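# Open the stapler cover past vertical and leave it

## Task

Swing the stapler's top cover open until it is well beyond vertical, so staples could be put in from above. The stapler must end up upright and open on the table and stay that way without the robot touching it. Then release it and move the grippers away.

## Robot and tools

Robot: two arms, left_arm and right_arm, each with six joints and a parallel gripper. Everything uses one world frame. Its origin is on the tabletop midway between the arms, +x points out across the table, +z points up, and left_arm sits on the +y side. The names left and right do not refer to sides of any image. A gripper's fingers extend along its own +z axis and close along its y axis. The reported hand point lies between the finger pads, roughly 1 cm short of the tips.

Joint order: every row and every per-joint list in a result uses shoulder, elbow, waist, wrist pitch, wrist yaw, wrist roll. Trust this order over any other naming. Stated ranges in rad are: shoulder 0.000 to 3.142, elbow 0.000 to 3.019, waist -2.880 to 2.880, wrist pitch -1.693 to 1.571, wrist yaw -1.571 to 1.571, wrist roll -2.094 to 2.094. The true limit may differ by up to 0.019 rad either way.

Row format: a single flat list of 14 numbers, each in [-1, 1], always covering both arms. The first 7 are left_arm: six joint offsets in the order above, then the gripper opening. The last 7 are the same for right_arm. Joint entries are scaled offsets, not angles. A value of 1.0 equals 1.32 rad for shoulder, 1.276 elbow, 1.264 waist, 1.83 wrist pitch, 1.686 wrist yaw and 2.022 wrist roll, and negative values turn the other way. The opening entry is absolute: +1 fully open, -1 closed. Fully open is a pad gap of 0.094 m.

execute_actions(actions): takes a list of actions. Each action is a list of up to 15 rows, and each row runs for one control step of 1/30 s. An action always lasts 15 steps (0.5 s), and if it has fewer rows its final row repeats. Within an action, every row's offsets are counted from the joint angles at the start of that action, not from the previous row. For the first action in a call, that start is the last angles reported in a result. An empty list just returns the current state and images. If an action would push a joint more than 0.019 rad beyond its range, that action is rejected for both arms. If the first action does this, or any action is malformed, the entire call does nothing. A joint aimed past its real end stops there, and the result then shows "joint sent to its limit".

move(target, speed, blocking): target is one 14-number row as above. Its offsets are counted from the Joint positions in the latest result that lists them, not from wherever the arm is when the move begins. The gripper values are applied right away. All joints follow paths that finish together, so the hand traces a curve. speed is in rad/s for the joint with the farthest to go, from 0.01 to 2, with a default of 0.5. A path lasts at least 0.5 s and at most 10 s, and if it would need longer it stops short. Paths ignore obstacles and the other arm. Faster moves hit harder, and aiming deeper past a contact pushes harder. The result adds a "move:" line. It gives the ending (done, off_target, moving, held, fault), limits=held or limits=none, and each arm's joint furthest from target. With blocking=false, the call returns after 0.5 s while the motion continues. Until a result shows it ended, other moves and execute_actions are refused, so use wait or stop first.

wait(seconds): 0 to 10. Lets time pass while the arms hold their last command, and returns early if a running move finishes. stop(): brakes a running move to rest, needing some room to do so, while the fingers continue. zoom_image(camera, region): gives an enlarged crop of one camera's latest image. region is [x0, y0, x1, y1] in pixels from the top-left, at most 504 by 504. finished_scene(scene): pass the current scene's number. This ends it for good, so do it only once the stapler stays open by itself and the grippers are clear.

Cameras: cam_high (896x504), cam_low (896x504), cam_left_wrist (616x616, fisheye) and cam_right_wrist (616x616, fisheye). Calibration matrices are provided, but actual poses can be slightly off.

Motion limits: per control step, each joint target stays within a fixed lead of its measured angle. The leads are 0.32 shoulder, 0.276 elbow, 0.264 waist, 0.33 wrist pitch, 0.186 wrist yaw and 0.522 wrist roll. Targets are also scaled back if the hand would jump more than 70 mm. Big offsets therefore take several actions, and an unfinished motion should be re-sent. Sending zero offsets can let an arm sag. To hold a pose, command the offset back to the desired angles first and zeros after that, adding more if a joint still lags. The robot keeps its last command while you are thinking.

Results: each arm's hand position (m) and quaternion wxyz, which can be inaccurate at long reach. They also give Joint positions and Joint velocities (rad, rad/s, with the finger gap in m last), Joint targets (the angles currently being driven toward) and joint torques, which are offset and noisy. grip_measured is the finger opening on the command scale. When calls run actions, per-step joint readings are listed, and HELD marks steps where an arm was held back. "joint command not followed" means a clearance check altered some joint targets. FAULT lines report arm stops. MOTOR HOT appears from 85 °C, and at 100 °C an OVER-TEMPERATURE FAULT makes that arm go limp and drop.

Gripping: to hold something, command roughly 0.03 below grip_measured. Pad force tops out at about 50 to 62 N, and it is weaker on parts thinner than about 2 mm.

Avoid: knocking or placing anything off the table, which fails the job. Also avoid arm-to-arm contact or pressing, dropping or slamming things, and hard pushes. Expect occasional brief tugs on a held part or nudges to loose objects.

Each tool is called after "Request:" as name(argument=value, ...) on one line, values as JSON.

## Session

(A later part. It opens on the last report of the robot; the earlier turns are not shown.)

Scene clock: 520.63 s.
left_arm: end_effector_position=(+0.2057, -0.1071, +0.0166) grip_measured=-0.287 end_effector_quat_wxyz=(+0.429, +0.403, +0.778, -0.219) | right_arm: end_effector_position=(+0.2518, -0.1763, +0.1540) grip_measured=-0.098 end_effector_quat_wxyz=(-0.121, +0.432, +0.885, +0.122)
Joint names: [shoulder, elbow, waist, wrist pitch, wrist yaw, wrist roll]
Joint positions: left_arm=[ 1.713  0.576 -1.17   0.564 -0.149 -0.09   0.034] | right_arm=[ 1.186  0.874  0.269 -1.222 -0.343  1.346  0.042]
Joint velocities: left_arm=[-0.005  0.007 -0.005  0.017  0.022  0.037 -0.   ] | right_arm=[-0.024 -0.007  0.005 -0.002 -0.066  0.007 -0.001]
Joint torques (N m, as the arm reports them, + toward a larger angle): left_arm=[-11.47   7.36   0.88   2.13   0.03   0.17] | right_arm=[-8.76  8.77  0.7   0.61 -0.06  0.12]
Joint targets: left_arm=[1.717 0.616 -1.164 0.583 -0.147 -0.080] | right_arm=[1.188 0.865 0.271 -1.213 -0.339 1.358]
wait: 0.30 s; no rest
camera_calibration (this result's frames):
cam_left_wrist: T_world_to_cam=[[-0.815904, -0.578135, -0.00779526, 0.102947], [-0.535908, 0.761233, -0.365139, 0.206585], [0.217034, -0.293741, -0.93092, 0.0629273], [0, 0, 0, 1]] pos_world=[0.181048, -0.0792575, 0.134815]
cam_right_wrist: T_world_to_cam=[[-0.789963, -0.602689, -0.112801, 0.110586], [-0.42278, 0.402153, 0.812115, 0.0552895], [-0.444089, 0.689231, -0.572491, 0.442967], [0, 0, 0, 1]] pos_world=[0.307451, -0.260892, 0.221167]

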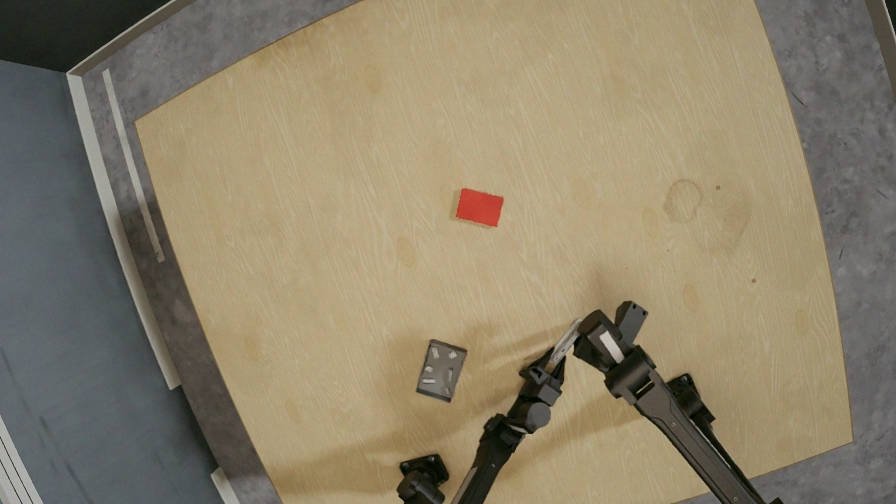

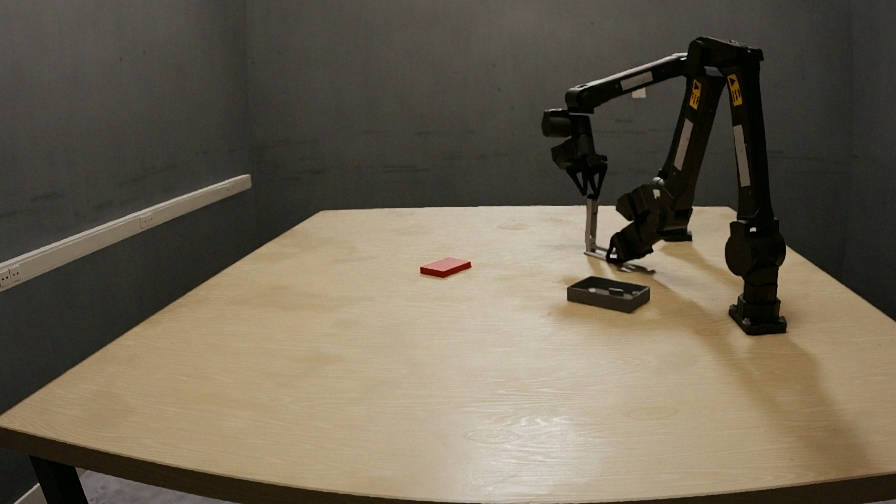

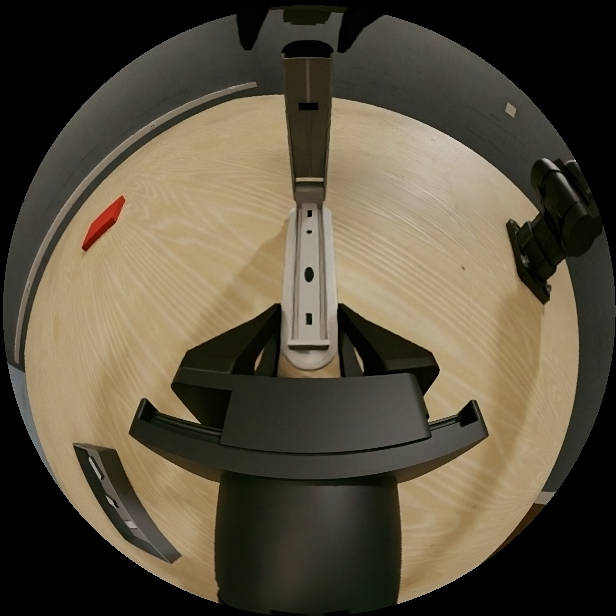

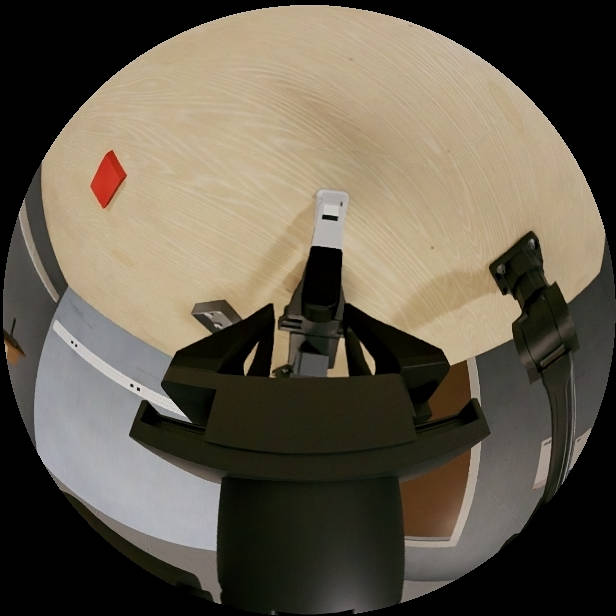

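Request:
execute_actions(actions=[])

Scene clock: 529.83 s.
left_arm: end_effector_position=(+0.2057, -0.1071, +0.0166) grip_measured=-0.287 end_effector_quat_wxyz=(+0.429, +0.403, +0.778, -0.219) | right_arm: end_effector_position=(+0.2518, -0.1763, +0.1540) grip_measured=-0.098 end_effector_quat_wxyz=(-0.121, +0.434, +0.884, +0.121)
Joint names: [shoulder, elbow, waist, wrist pitch, wrist yaw, wrist roll]
Joint positions: left_arm=[ 1.713  0.576 -1.17   0.564 -0.149 -0.09   0.034] | right_arm=[ 1.186  0.874  0.269 -1.222 -0.343  1.35   0.042]
Joint velocities: left_arm=[-0.005  0.007 -0.005  0.002  0.022 -0.022 -0.001] | right_arm=[-0.015 -0.007 -0.015 -0.012 -0.022 -0.007  0.   ]
Joint torques (N m, as the arm reports them, + toward a larger angle): left_arm=[-11.56   7.4    1.04   2.14   0.02   0.17] | right_arm=[-8.82  8.78  0.86  0.63 -0.06  0.11]
Joint targets: left_arm=[1.717 0.616 -1.164 0.583 -0.147 -0.080] | right_arm=[1.188 0.865 0.271 -1.213 -0.339 1.358]
camera_calibration (this result's frames):
cam_left_wrist: T_world_to_cam=[[-0.815904, -0.578135, -0.00779526, 0.102947], [-0.535908, 0.761233, -0.365139, 0.206585], [0.217034, -0.293741, -0.93092, 0.0629273], [0, 0, 0, 1]] pos_world=[0.181048, -0.0792575, 0.134815]
cam_right_wrist: T_world_to_cam=[[-0.792488, -0.599616, -0.111463, 0.111557], [-0.420096, 0.404189, 0.812496, 0.054914], [-0.442133, 0.690719, -0.572212, 0.442694], [0, 0, 0, 1]] pos_world=[0.307207, -0.261081, 0.221131]

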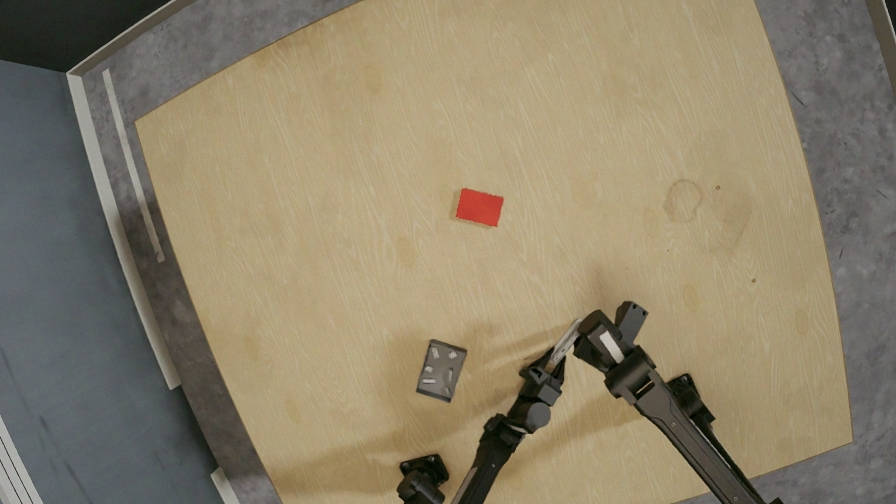

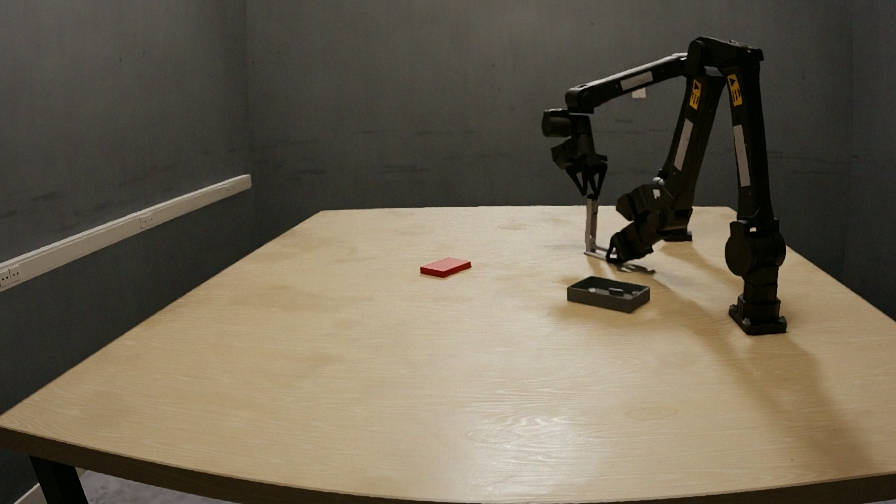

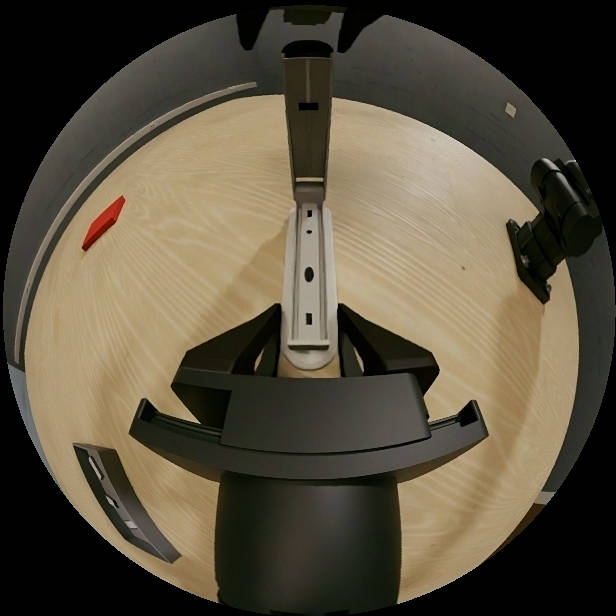

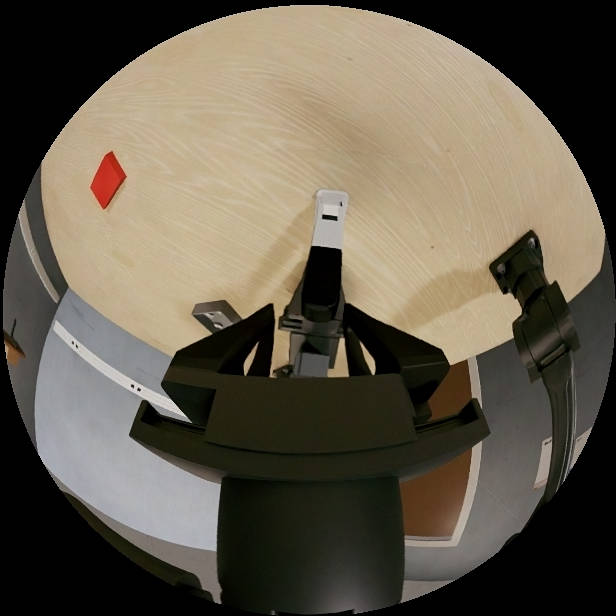

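Request:
move(target=[0.003,0.0313,0.0047,0.0104,0.0012,0.005,-0.32, 0.0818,-0.0141,-0.0154,-0.0134,-0.0209,0.0165,0.3], speed=0.12)

Scene clock: 536.67 s.
left_arm: end_effector_position=(+0.2057, -0.1071, +0.0166) grip_measured=-0.287 end_effector_quat_wxyz=(+0.429, +0.403, +0.778, -0.219) | right_arm: end_effector_position=(+0.2453, -0.1773, +0.1265) grip_measured=+0.298 end_effector_quat_wxyz=(-0.170, +0.458, +0.868, +0.085)
Joint names: [shoulder, elbow, waist, wrist pitch, wrist yaw, wrist roll]
Joint positions: left_arm=[ 1.713  0.576 -1.17   0.564 -0.149 -0.09   0.034] | right_arm=[ 1.276  0.864  0.258 -1.239 -0.375  1.375  0.061]
Joint velocities: left_arm=[-0.015  0.002 -0.005 -0.017  0.022  0.037  0.001] | right_arm=[-0.005  0.002 -0.005 -0.007  0.022 -0.007  0.001]
Joint torques (N m, as the arm reports them, + toward a larger angle): left_arm=[-11.43   7.41   1.11   2.19   0.03   0.16] | right_arm=[-8.61  8.29 -0.09 -0.19 -0.38  0.1 ]
Joint targets: left_arm=[1.717 0.616 -1.164 0.583 -0.147 -0.080] | right_arm=[1.294 0.856 0.249 -1.246 -0.378 1.384]
move: off_target (left_arm); limits=none; left_arm: farthest joint: the elbow, 0.040 radians from its target (0.040 radians at the start); right_arm: farthest joint: the shoulder, 0.018 radians from its target (0.107 radians at the start)
camera_calibration (this result's frames):
cam_left_wrist: T_world_to_cam=[[-0.815904, -0.578135, -0.00779526, 0.102947], [-0.535908, 0.761233, -0.365139, 0.206585], [0.217034, -0.293741, -0.93092, 0.0629273], [0, 0, 0, 1]] pos_world=[0.181048, -0.0792575, 0.134815]
cam_right_wrist: T_world_to_cam=[[-0.819777, -0.57266, 0.00502264, 0.0995061], [-0.299571, 0.436285, 0.848476, 0.0465002], [-0.48808, 0.694057, -0.52921, 0.431213], [0, 0, 0, 1]] pos_world=[0.305969, -0.26259, 0.188248]

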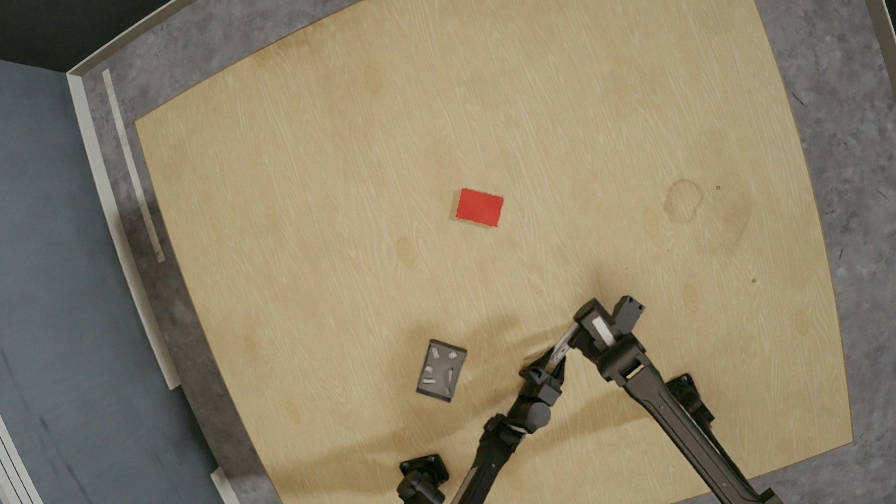

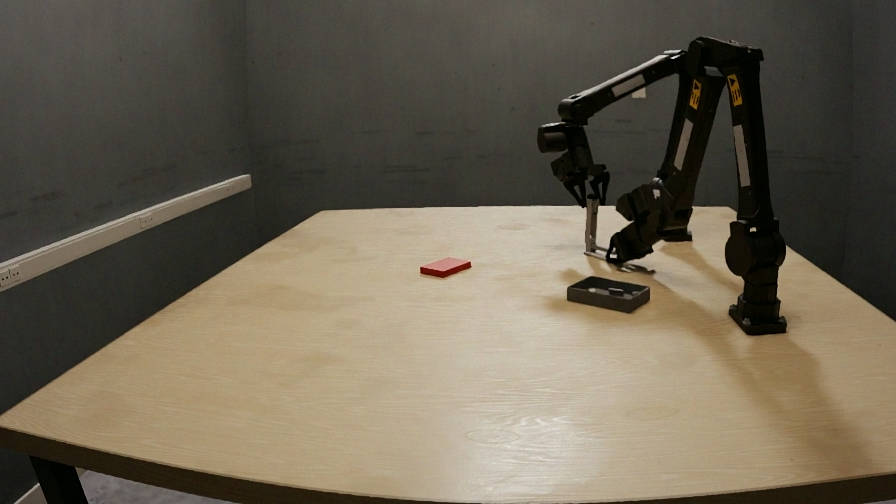

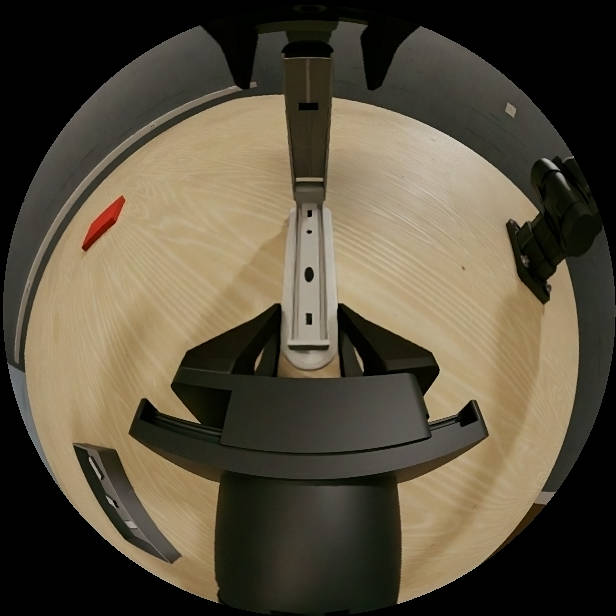

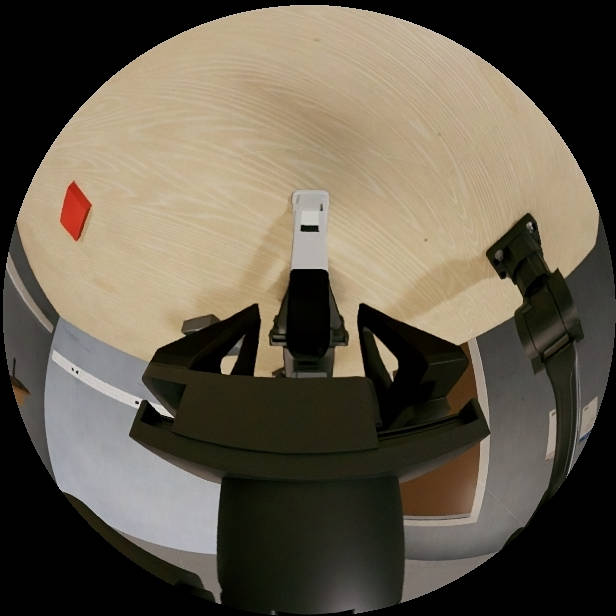

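Request:
execute_actions(actions=[[[0.003,0.0313,0.0047,0.0104,0.0012,0.005,-0.32,0.0136,-0.0063,-0.0071,-0.0038,-0.0018,0.0045,0.22],[0.003,0.0313,0.0047,0.0104,0.0012,0.005,-0.32,0.0136,-0.0063,-0.0071,-0.0038,-0.0018,0.0045,0.14],[0.003,0.0313,0.0047,0.0104,0.0012,0.005,-0.32,0.0136,-0.0063,-0.0071,-0.0038,-0.0018,0.0045,0.06],[0.003,0.0313,0.0047,0.0104,0.0012,0.005,-0.32,0.0136,-0.0063,-0.0071,-0.0038,-0.0018,0.0045,-0.02],[0.003,0.0313,0.0047,0.0104,0.0012,0.005,-0.32,0.0136,-0.0063,-0.0071,-0.0038,-0.0018,0.0045,-0.1],[0.003,0.0313,0.0047,0.0104,0.0012,0.005,-0.32,0.0136,-0.0063,-0.0071,-0.0038,-0.0018,0.0045,-0.18],[0.003,0.0313,0.0047,0.0104,0.0012,0.005,-0.32,0.0136,-0.0063,-0.0071,-0.0038,-0.0018,0.0045,-0.25],[0.003,0.0313,0.0047,0.0104,0.0012,0.005,-0.32,0.0136,-0.0063,-0.0071,-0.0038,-0.0018,0.0045,-0.31],[0.003,0.0313,0.0047,0.0104,0.0012,0.005,-0.32,0.0136,-0.0063,-0.0071,-0.0038,-0.0018,0.0045,-0.36],[0.003,0.0313,0.0047,0.0104,0.0012,0.005,-0.32,0.0136,-0.0063,-0.0071,-0.0038,-0.0018,0.0045,-0.4],[0.003,0.0313,0.0047,0.0104,0.0012,0.005,-0.32,0.0136,-0.0063,-0.0071,-0.0038,-0.0018,0.0045,-0.43],[0.003,0.0313,0.0047,0.0104,0.0012,0.005,-0.32,0.0136,-0.0063,-0.0071,-0.0038,-0.0018,0.0045,-0.45],[0.003,0.0313,0.0047,0.0104,0.0012,0.005,-0.32,0.0136,-0.0063,-0.0071,-0.0038,-0.0018,0.0045,-0.47],[0.003,0.0313,0.0047,0.0104,0.0012,0.005,-0.32,0.0136,-0.0063,-0.0071,-0.0038,-0.0018,0.0045,-0.485],[0.003,0.0313,0.0047,0.0104,0.0012,0.005,-0.32,0.0136,-0.0063,-0.0071,-0.0038,-0.0018,0.0045,-0.5]],[[0.003,0.0313,0.0047,0.0104,0.0012,0.005,-0.32,0.0136,-0.0063,-0.0071,-0.0038,-0.0018,0.0045,-0.51],[0.003,0.0313,0.0047,0.0104,0.0012,0.005,-0.32,0.0136,-0.0063,-0.0071,-0.0038,-0.0018,0.0045,-0.52],[0.003,0.0313,0.0047,0.0104,0.0012,0.005,-0.32,0.0136,-0.0063,-0.0071,-0.0038,-0.0018,0.0045,-0.53],[0.003,0.0313,0.0047,0.0104,0.0012,0.005,-0.32,0.0136,-0.0063,-0.0071,-0.0038,-0.0018,0.0045,-0.54],[0.003,0.0313,0.0047,0.0104,0.0012,0.005,-0.32,0.0136,-0.0063,-0.0071,-0.0038,-0.0018,0.0045,-0.55],[0.003,0.0313,0.0047,0.0104,0.0012,0.005,-0.32,0.0136,-0.0063,-0.0071,-0.0038,-0.0018,0.0045,-0.56]]])

Scene clock: 549.27 s.
left_arm: end_effector_position=(+0.2057, -0.1071, +0.0166) grip_measured=-0.287 end_effector_quat_wxyz=(+0.429, +0.404, +0.778, -0.218) | right_arm: end_effector_position=(+0.2453, -0.1773, +0.1265) grip_measured=-0.529 end_effector_quat_wxyz=(-0.171, +0.460, +0.867, +0.085)
Joint names: [shoulder, elbow, waist, wrist pitch, wrist yaw, wrist roll]
Joint positions: left_arm=[ 1.713  0.576 -1.17   0.564 -0.149 -0.087  0.034] | right_arm=[ 1.276  0.864  0.258 -1.239 -0.375  1.381  0.022]
Joint velocities: left_arm=[-0.005 -0.002 -0.015 -0.002  0.007 -0.037  0.   ] | right_arm=[-0.015 -0.022 -0.015 -0.007 -0.11   0.007  0.001]
Joint torques (N m, as the arm reports them, + toward a larger angle): left_arm=[-11.42   7.38   1.17   2.06   0.03   0.15] | right_arm=[-8.35  8.29 -0.08 -0.13 -0.38  0.09]
Joint targets: left_arm=[1.717 0.616 -1.164 0.583 -0.147 -0.079] | right_arm=[1.294 0.856 0.249 -1.245 -0.378 1.386]
Step readings (joint positions; steps 1 to 15: 1st action; 16 to 30: 2nd action):
0: left_arm=[1.713 0.576 -1.170 0.564 -0.149 -0.090] | right_arm=[1.276 0.864 0.258 -1.239 -0.375 1.376]
1: left_arm=[1.713 0.576 -1.170 0.564 -0.149 -0.090] | right_arm=[1.276 0.864 0.258 -1.239 -0.375 1.376]
2: left_arm=[1.713 0.576 -1.170 0.564 -0.149 -0.090] | right_arm=[1.276 0.864 0.258 -1.239 -0.375 1.376]
4: left_arm=[1.713 0.576 -1.170 0.564 -0.149 -0.090] | right_arm=[1.276 0.864 0.258 -1.239 -0.375 1.376]
8: left_arm=[1.713 0.576 -1.170 0.564 -0.149 -0.090] | right_arm=[1.276 0.864 0.258 -1.239 -0.375 1.377]
15: left_arm=[1.713 0.576 -1.170 0.564 -0.149 -0.090] | right_arm=[1.276 0.864 0.258 -1.239 -0.375 1.377]
16: left_arm=[1.713 0.576 -1.170 0.564 -0.149 -0.089] | right_arm=[1.276 0.864 0.258 -1.239 -0.375 1.377]
17: left_arm=[1.713 0.576 -1.170 0.564 -0.149 -0.089] | right_arm=[1.276 0.864 0.258 -1.239 -0.375 1.378]
19: left_arm=[1.713 0.576 -1.170 0.564 -0.149 -0.087] | right_arm=[1.276 0.864 0.258 -1.239 -0.375 1.380]
23: left_arm=[1.713 0.576 -1.170 0.564 -0.149 -0.087] | right_arm=[1.276 0.864 0.258 -1.239 -0.375 1.381]
30: Joint positions above
camera_calibration (this result's frames):
cam_left_wrist: T_world_to_cam=[[-0.816714, -0.576954, -0.0100491, 0.103278], [-0.534147, 0.762478, -0.365122, 0.206356], [0.218321, -0.292832, -0.930906, 0.0627596], [0, 0, 0, 1]] pos_world=[0.180871, -0.079377, 0.134806]
cam_right_wrist: T_world_to_cam=[[-0.822825, -0.568248, 0.00732256, 0.100672], [-0.295419, 0.438704, 0.848685, 0.0458812], [-0.485476, 0.696156, -0.528848, 0.430954], [0, 0, 0, 1]] pos_world=[0.305607, -0.262933, 0.188233]

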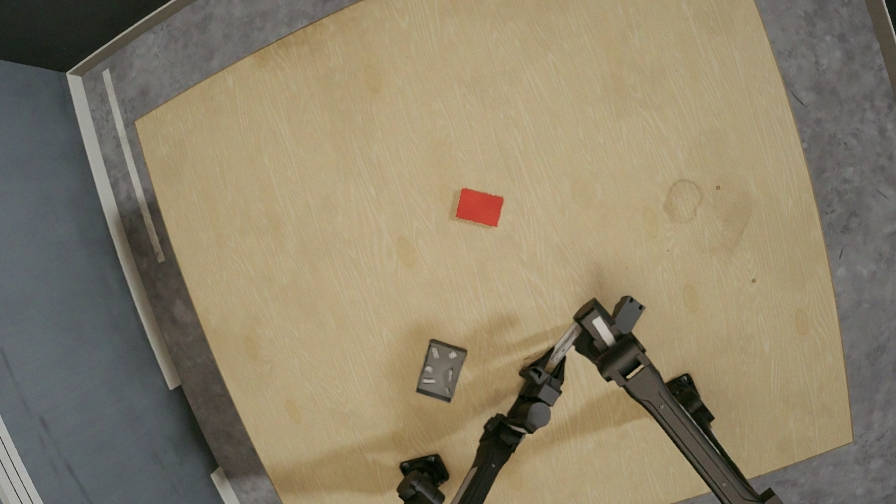

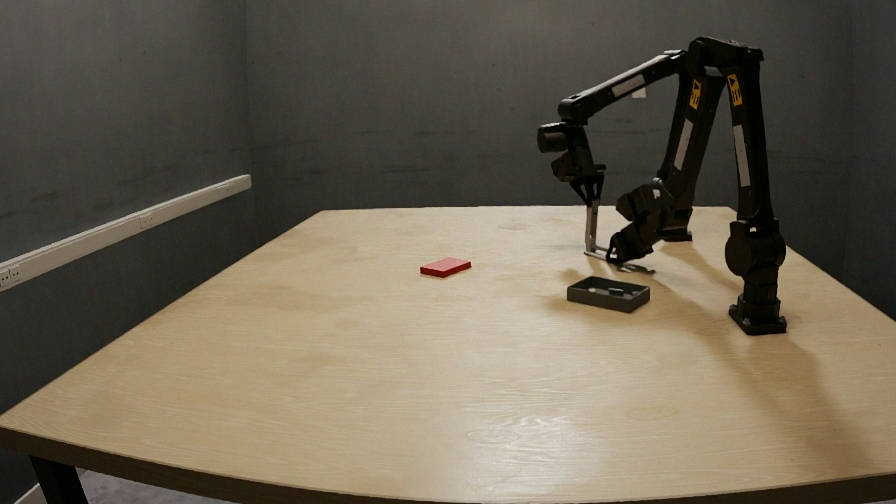

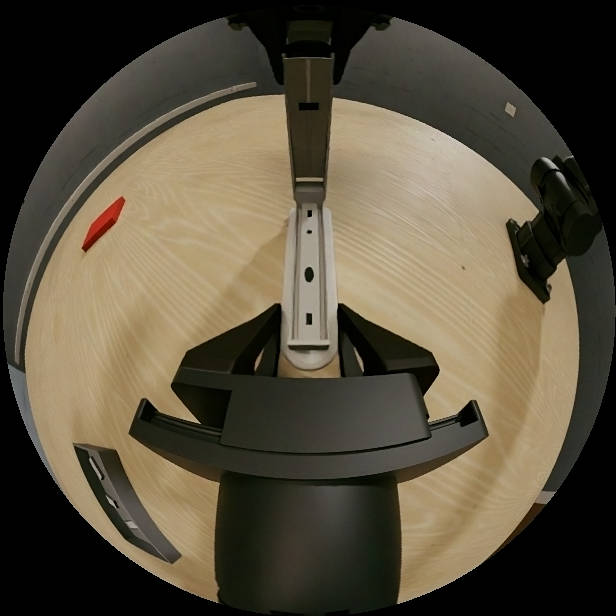

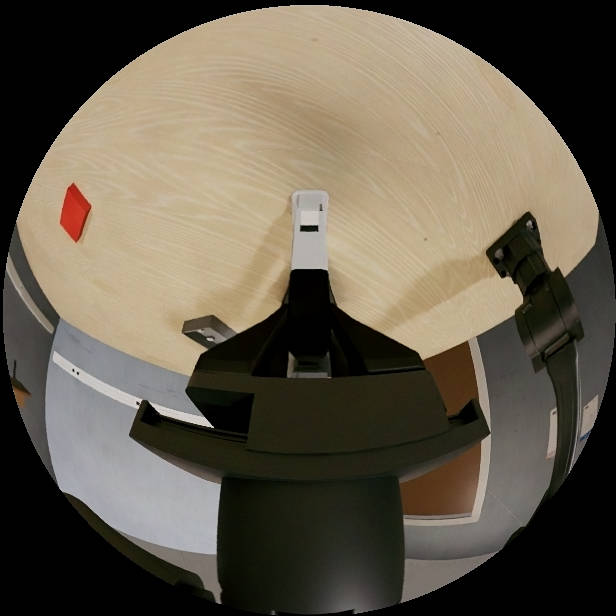

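Request:
execute_actions(actions=[[[0.003,0.0313,0.0047,0.0104,0.0012,0.004,-0.32,0.0188,0.0200,-0.0103,-0.0081,-0.0048,-0.0092,-0.56],[0.003,0.0313,0.0047,0.0104,0.0012,0.004,-0.32,0.0220,0.0331,-0.0162,-0.0103,-0.0101,-0.0141,-0.56],[0.003,0.0313,0.0047,0.0104,0.0012,0.004,-0.32,0.0263,0.0345,-0.0242,-0.0133,-0.0172,-0.0206,-0.56],[0.003,0.0313,0.0047,0.0104,0.0012,0.004,-0.32,0.0311,0.0362,-0.0331,-0.0167,-0.0253,-0.0280,-0.56],[0.003,0.0313,0.0047,0.0104,0.0012,0.004,-0.32,0.0364,0.0380,-0.0431,-0.0204,-0.0342,-0.0362,-0.56],[0.003,0.0313,0.0047,0.0104,0.0012,0.004,-0.32,0.0418,0.0398,-0.0530,-0.0241,-0.0431,-0.0443,-0.56],[0.003,0.0313,0.0047,0.0104,0.0012,0.004,-0.32,0.0471,0.0416,-0.0630,-0.0279,-0.0520,-0.0525,-0.56],[0.003,0.0313,0.0047,0.0104,0.0012,0.004,-0.32,0.0524,0.0434,-0.0729,-0.0316,-0.0609,-0.0607,-0.56],[0.003,0.0313,0.0047,0.0104,0.0012,0.004,-0.32,0.0572,0.0450,-0.0818,-0.0349,-0.0689,-0.0681,-0.56],[0.003,0.0313,0.0047,0.0104,0.0012,0.004,-0.32,0.0615,0.0464,-0.0898,-0.0379,-0.0760,-0.0746,-0.56],[0.003,0.0313,0.0047,0.0104,0.0012,0.004,-0.32,0.0652,0.0477,-0.0968,-0.0405,-0.0823,-0.0803,-0.56],[0.003,0.0313,0.0047,0.0104,0.0012,0.004,-0.32,0.0679,0.0486,-0.1017,-0.0424,-0.0867,-0.0844,-0.56],[0.003,0.0313,0.0047,0.0104,0.0012,0.004,-0.32,0.0700,0.0493,-0.1057,-0.0439,-0.0903,-0.0877,-0.56]]])

Request:
wait(seconds=0.4)

Scene clock: 602.00 s.
left_arm: end_effector_position=(+0.2055, -0.1073, +0.0166) grip_measured=-0.287 end_effector_quat_wxyz=(+0.429, +0.405, +0.777, -0.219) | right_arm: end_effector_position=(+0.2535, -0.1907, +0.1269) grip_measured=-0.529 end_effector_quat_wxyz=(-0.247, +0.455, +0.847, +0.122)
Joint names: [shoulder, elbow, waist, wrist pitch, wrist yaw, wrist roll]
Joint positions: left_arm=[ 1.713  0.576 -1.17   0.564 -0.148 -0.086  0.034] | right_arm=[ 1.345  0.885  0.131 -1.309 -0.525  1.226  0.022]
Joint velocities: left_arm=[ 0.005  0.002 -0.005  0.007  0.066 -0.022  0.001] | right_arm=[ 0.044  0.007 -0.063 -0.056 -0.051 -0.154 -0.001]
Joint torques (N m, as the arm reports them, + toward a larger angle): left_arm=[-11.42   7.35   1.18   2.09  -0.03   0.15] | right_arm=[-8.51 12.27  0.24 -0.27 -0.35  0.06]
Joint targets: left_arm=[1.717 0.616 -1.164 0.583 -0.147 -0.079] | right_arm=[1.368 0.927 0.124 -1.319 -0.527 1.203]
Step readings (joint positions):
0: left_arm=[1.713 0.576 -1.170 0.564 -0.149 -0.087] | right_arm=[1.276 0.864 0.258 -1.239 -0.375 1.381]
1: left_arm=[1.713 0.576 -1.170 0.564 -0.149 -0.087] | right_arm=[1.276 0.864 0.258 -1.240 -0.376 1.380]
2: left_arm=[1.713 0.576 -1.170 0.564 -0.149 -0.087] | right_arm=[1.277 0.864 0.256 -1.242 -0.379 1.378]
4: left_arm=[1.713 0.576 -1.170 0.564 -0.149 -0.086] | right_arm=[1.281 0.865 0.245 -1.247 -0.394 1.366]
8: left_arm=[1.713 0.576 -1.170 0.564 -0.148 -0.086] | right_arm=[1.306 0.873 0.196 -1.271 -0.452 1.315]
15: Joint positions above
camera_calibration (this result's frames):
cam_left_wrist: T_world_to_cam=[[-0.817806, -0.575403, -0.0101996, 0.10341], [-0.532687, 0.763564, -0.364985, 0.206152], [0.217802, -0.293054, -0.930957, 0.0628306], [0, 0, 0, 1]] pos_world=[0.180699, -0.0794951, 0.13479]
cam_right_wrist: T_world_to_cam=[[-0.826707, -0.562427, 0.0152152, 0.100932], [-0.198183, 0.316404, 0.927692, -0.0041921], [-0.526573, 0.763913, -0.373037, 0.448014], [0, 0, 0, 1]] pos_world=[0.318523, -0.28415, 0.169479]

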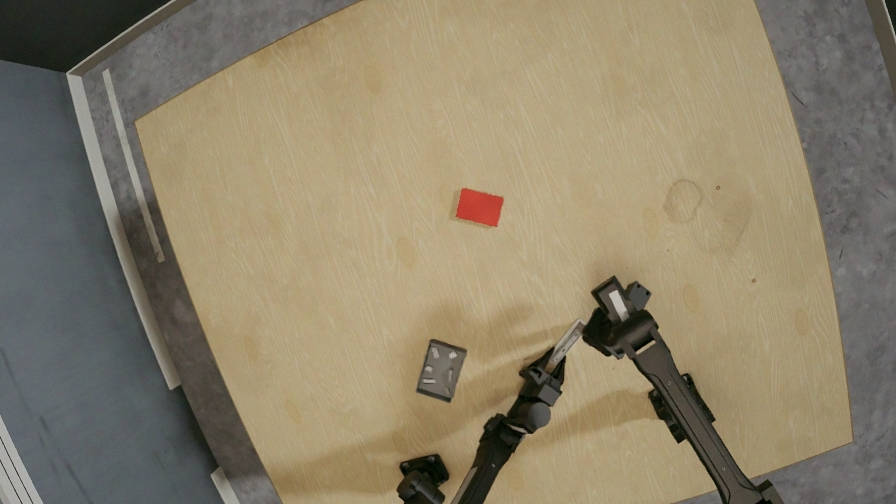

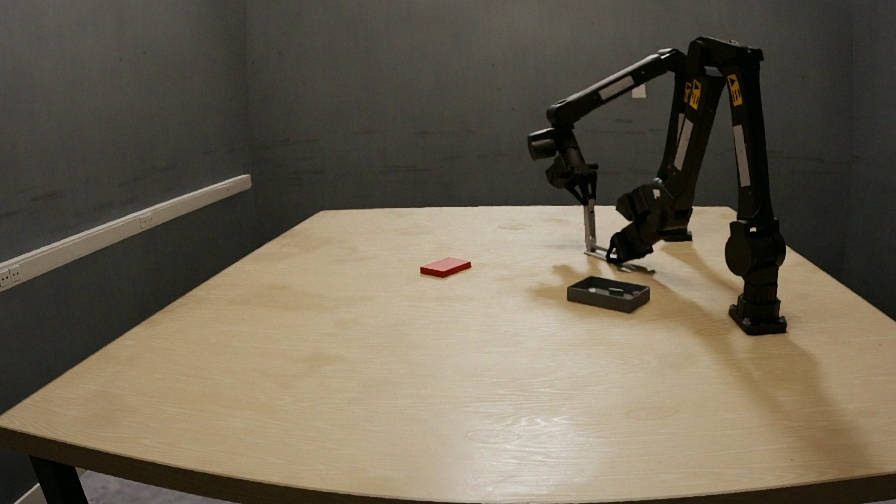

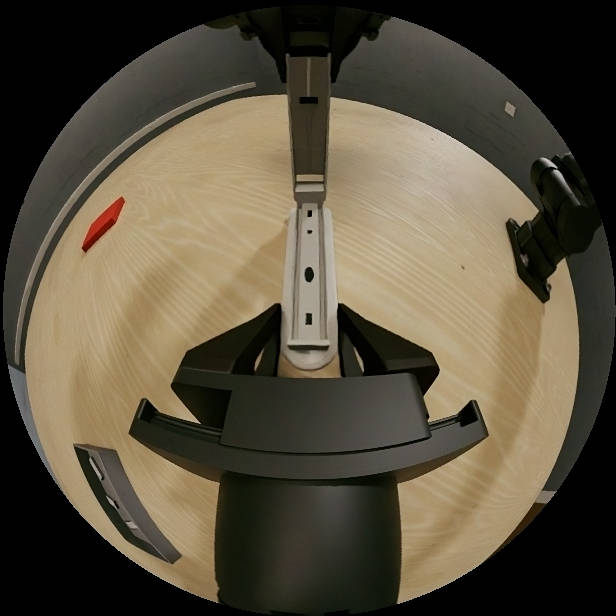

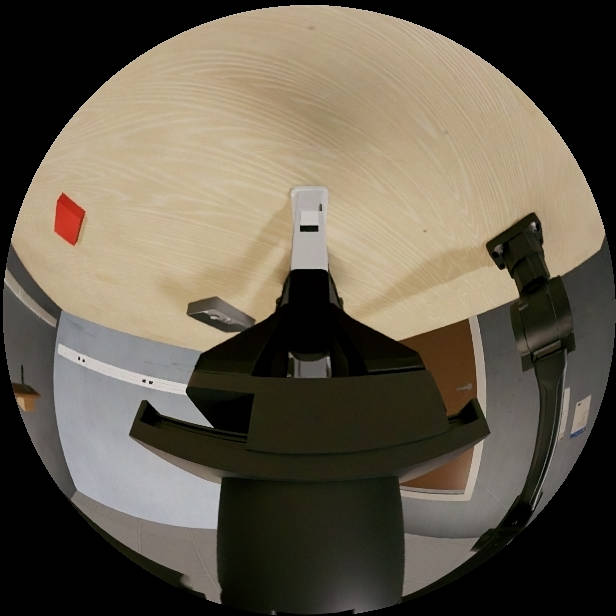

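Scene clock: 602.40 s.
left_arm: end_effector_position=(+0.2055, -0.1073, +0.0166) grip_measured=-0.287 end_effector_quat_wxyz=(+0.429, +0.405, +0.777, -0.219) | right_arm: end_effector_position=(+0.2535, -0.1908, +0.1270) grip_measured=-0.529 end_effector_quat_wxyz=(-0.248, +0.452, +0.848, +0.122)
Joint names: [shoulder, elbow, waist, wrist pitch, wrist yaw, wrist roll]
Joint positions: left_arm=[ 1.713  0.576 -1.17   0.564 -0.148 -0.086  0.034] | right_arm=[ 1.346  0.885  0.13  -1.311 -0.527  1.218  0.022]
Joint velocities: left_arm=[-0.005  0.002 -0.015  0.002 -0.007  0.007 -0.   ] | right_arm=[ 0.015  0.012 -0.015  0.002 -0.051 -0.095  0.001]
Joint torques (N m, as the arm reports them, + toward a larger angle): left_arm=[-11.36   7.38   1.01   2.1   -0.03   0.15] | right_arm=[-8.82 12.27  0.19 -0.43 -0.37 -0.13]
Joint targets: left_arm=[1.717 0.616 -1.164 0.583 -0.147 -0.079] | right_arm=[1.368 0.927 0.125 -1.319 -0.527 1.203]
wait: 0.40 s; at rest by 0.27 s
camera_calibration (this result's frames):
cam_left_wrist: T_world_to_cam=[[-0.817806, -0.575403, -0.0101996, 0.10341], [-0.532687, 0.763564, -0.364985, 0.206152], [0.217802, -0.293054, -0.930957, 0.0628306], [0, 0, 0, 1]] pos_world=[0.180699, -0.0794951, 0.13479]
cam_right_wrist: T_world_to_cam=[[-0.823701, -0.566882, 0.0126941, 0.0996036], [-0.200637, 0.312326, 0.928546, -0.00452642], [-0.530341, 0.762298, -0.371001, 0.448552], [0, 0, 0, 1]] pos_world=[0.319021, -0.284053, 0.169351]

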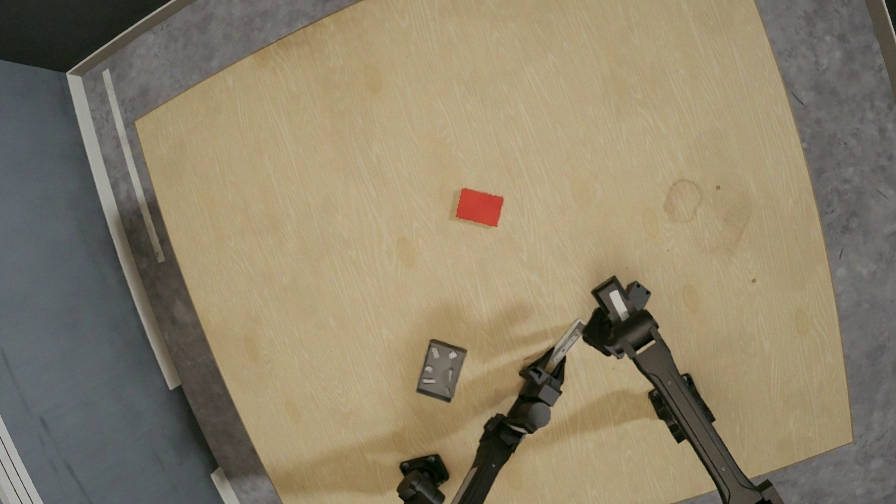

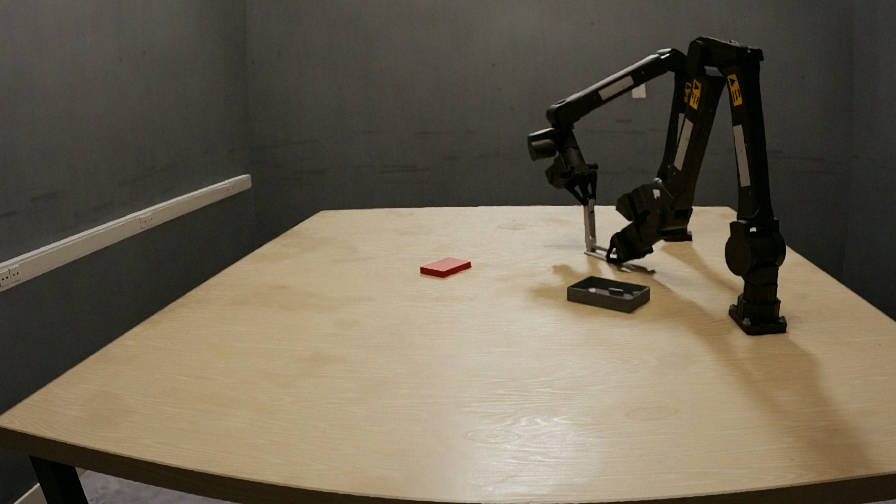

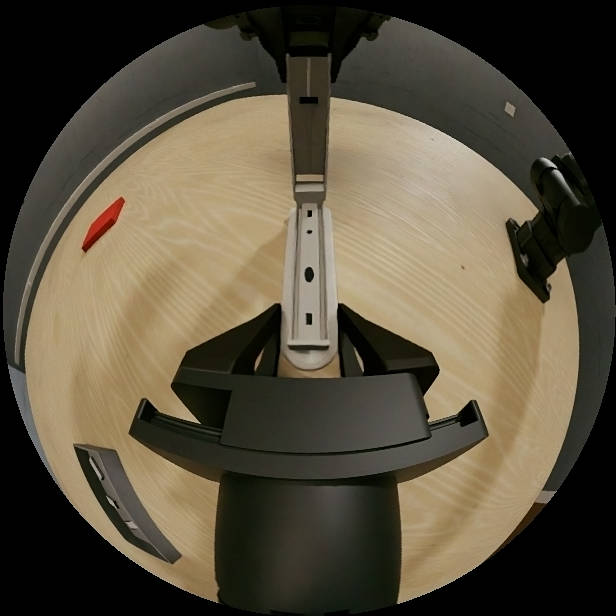

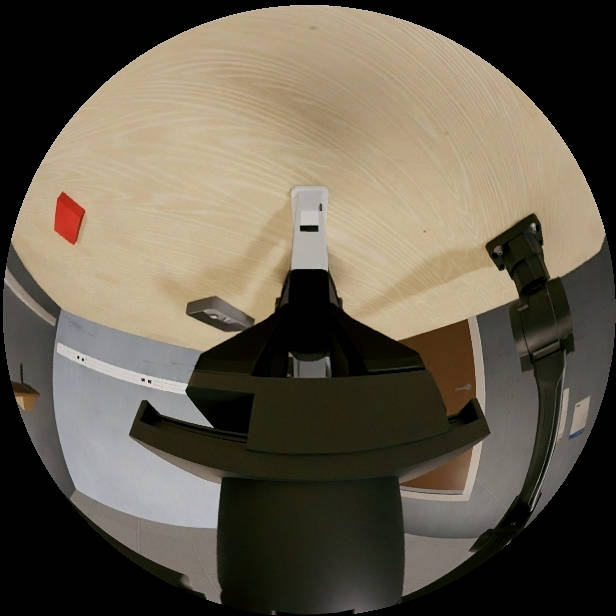

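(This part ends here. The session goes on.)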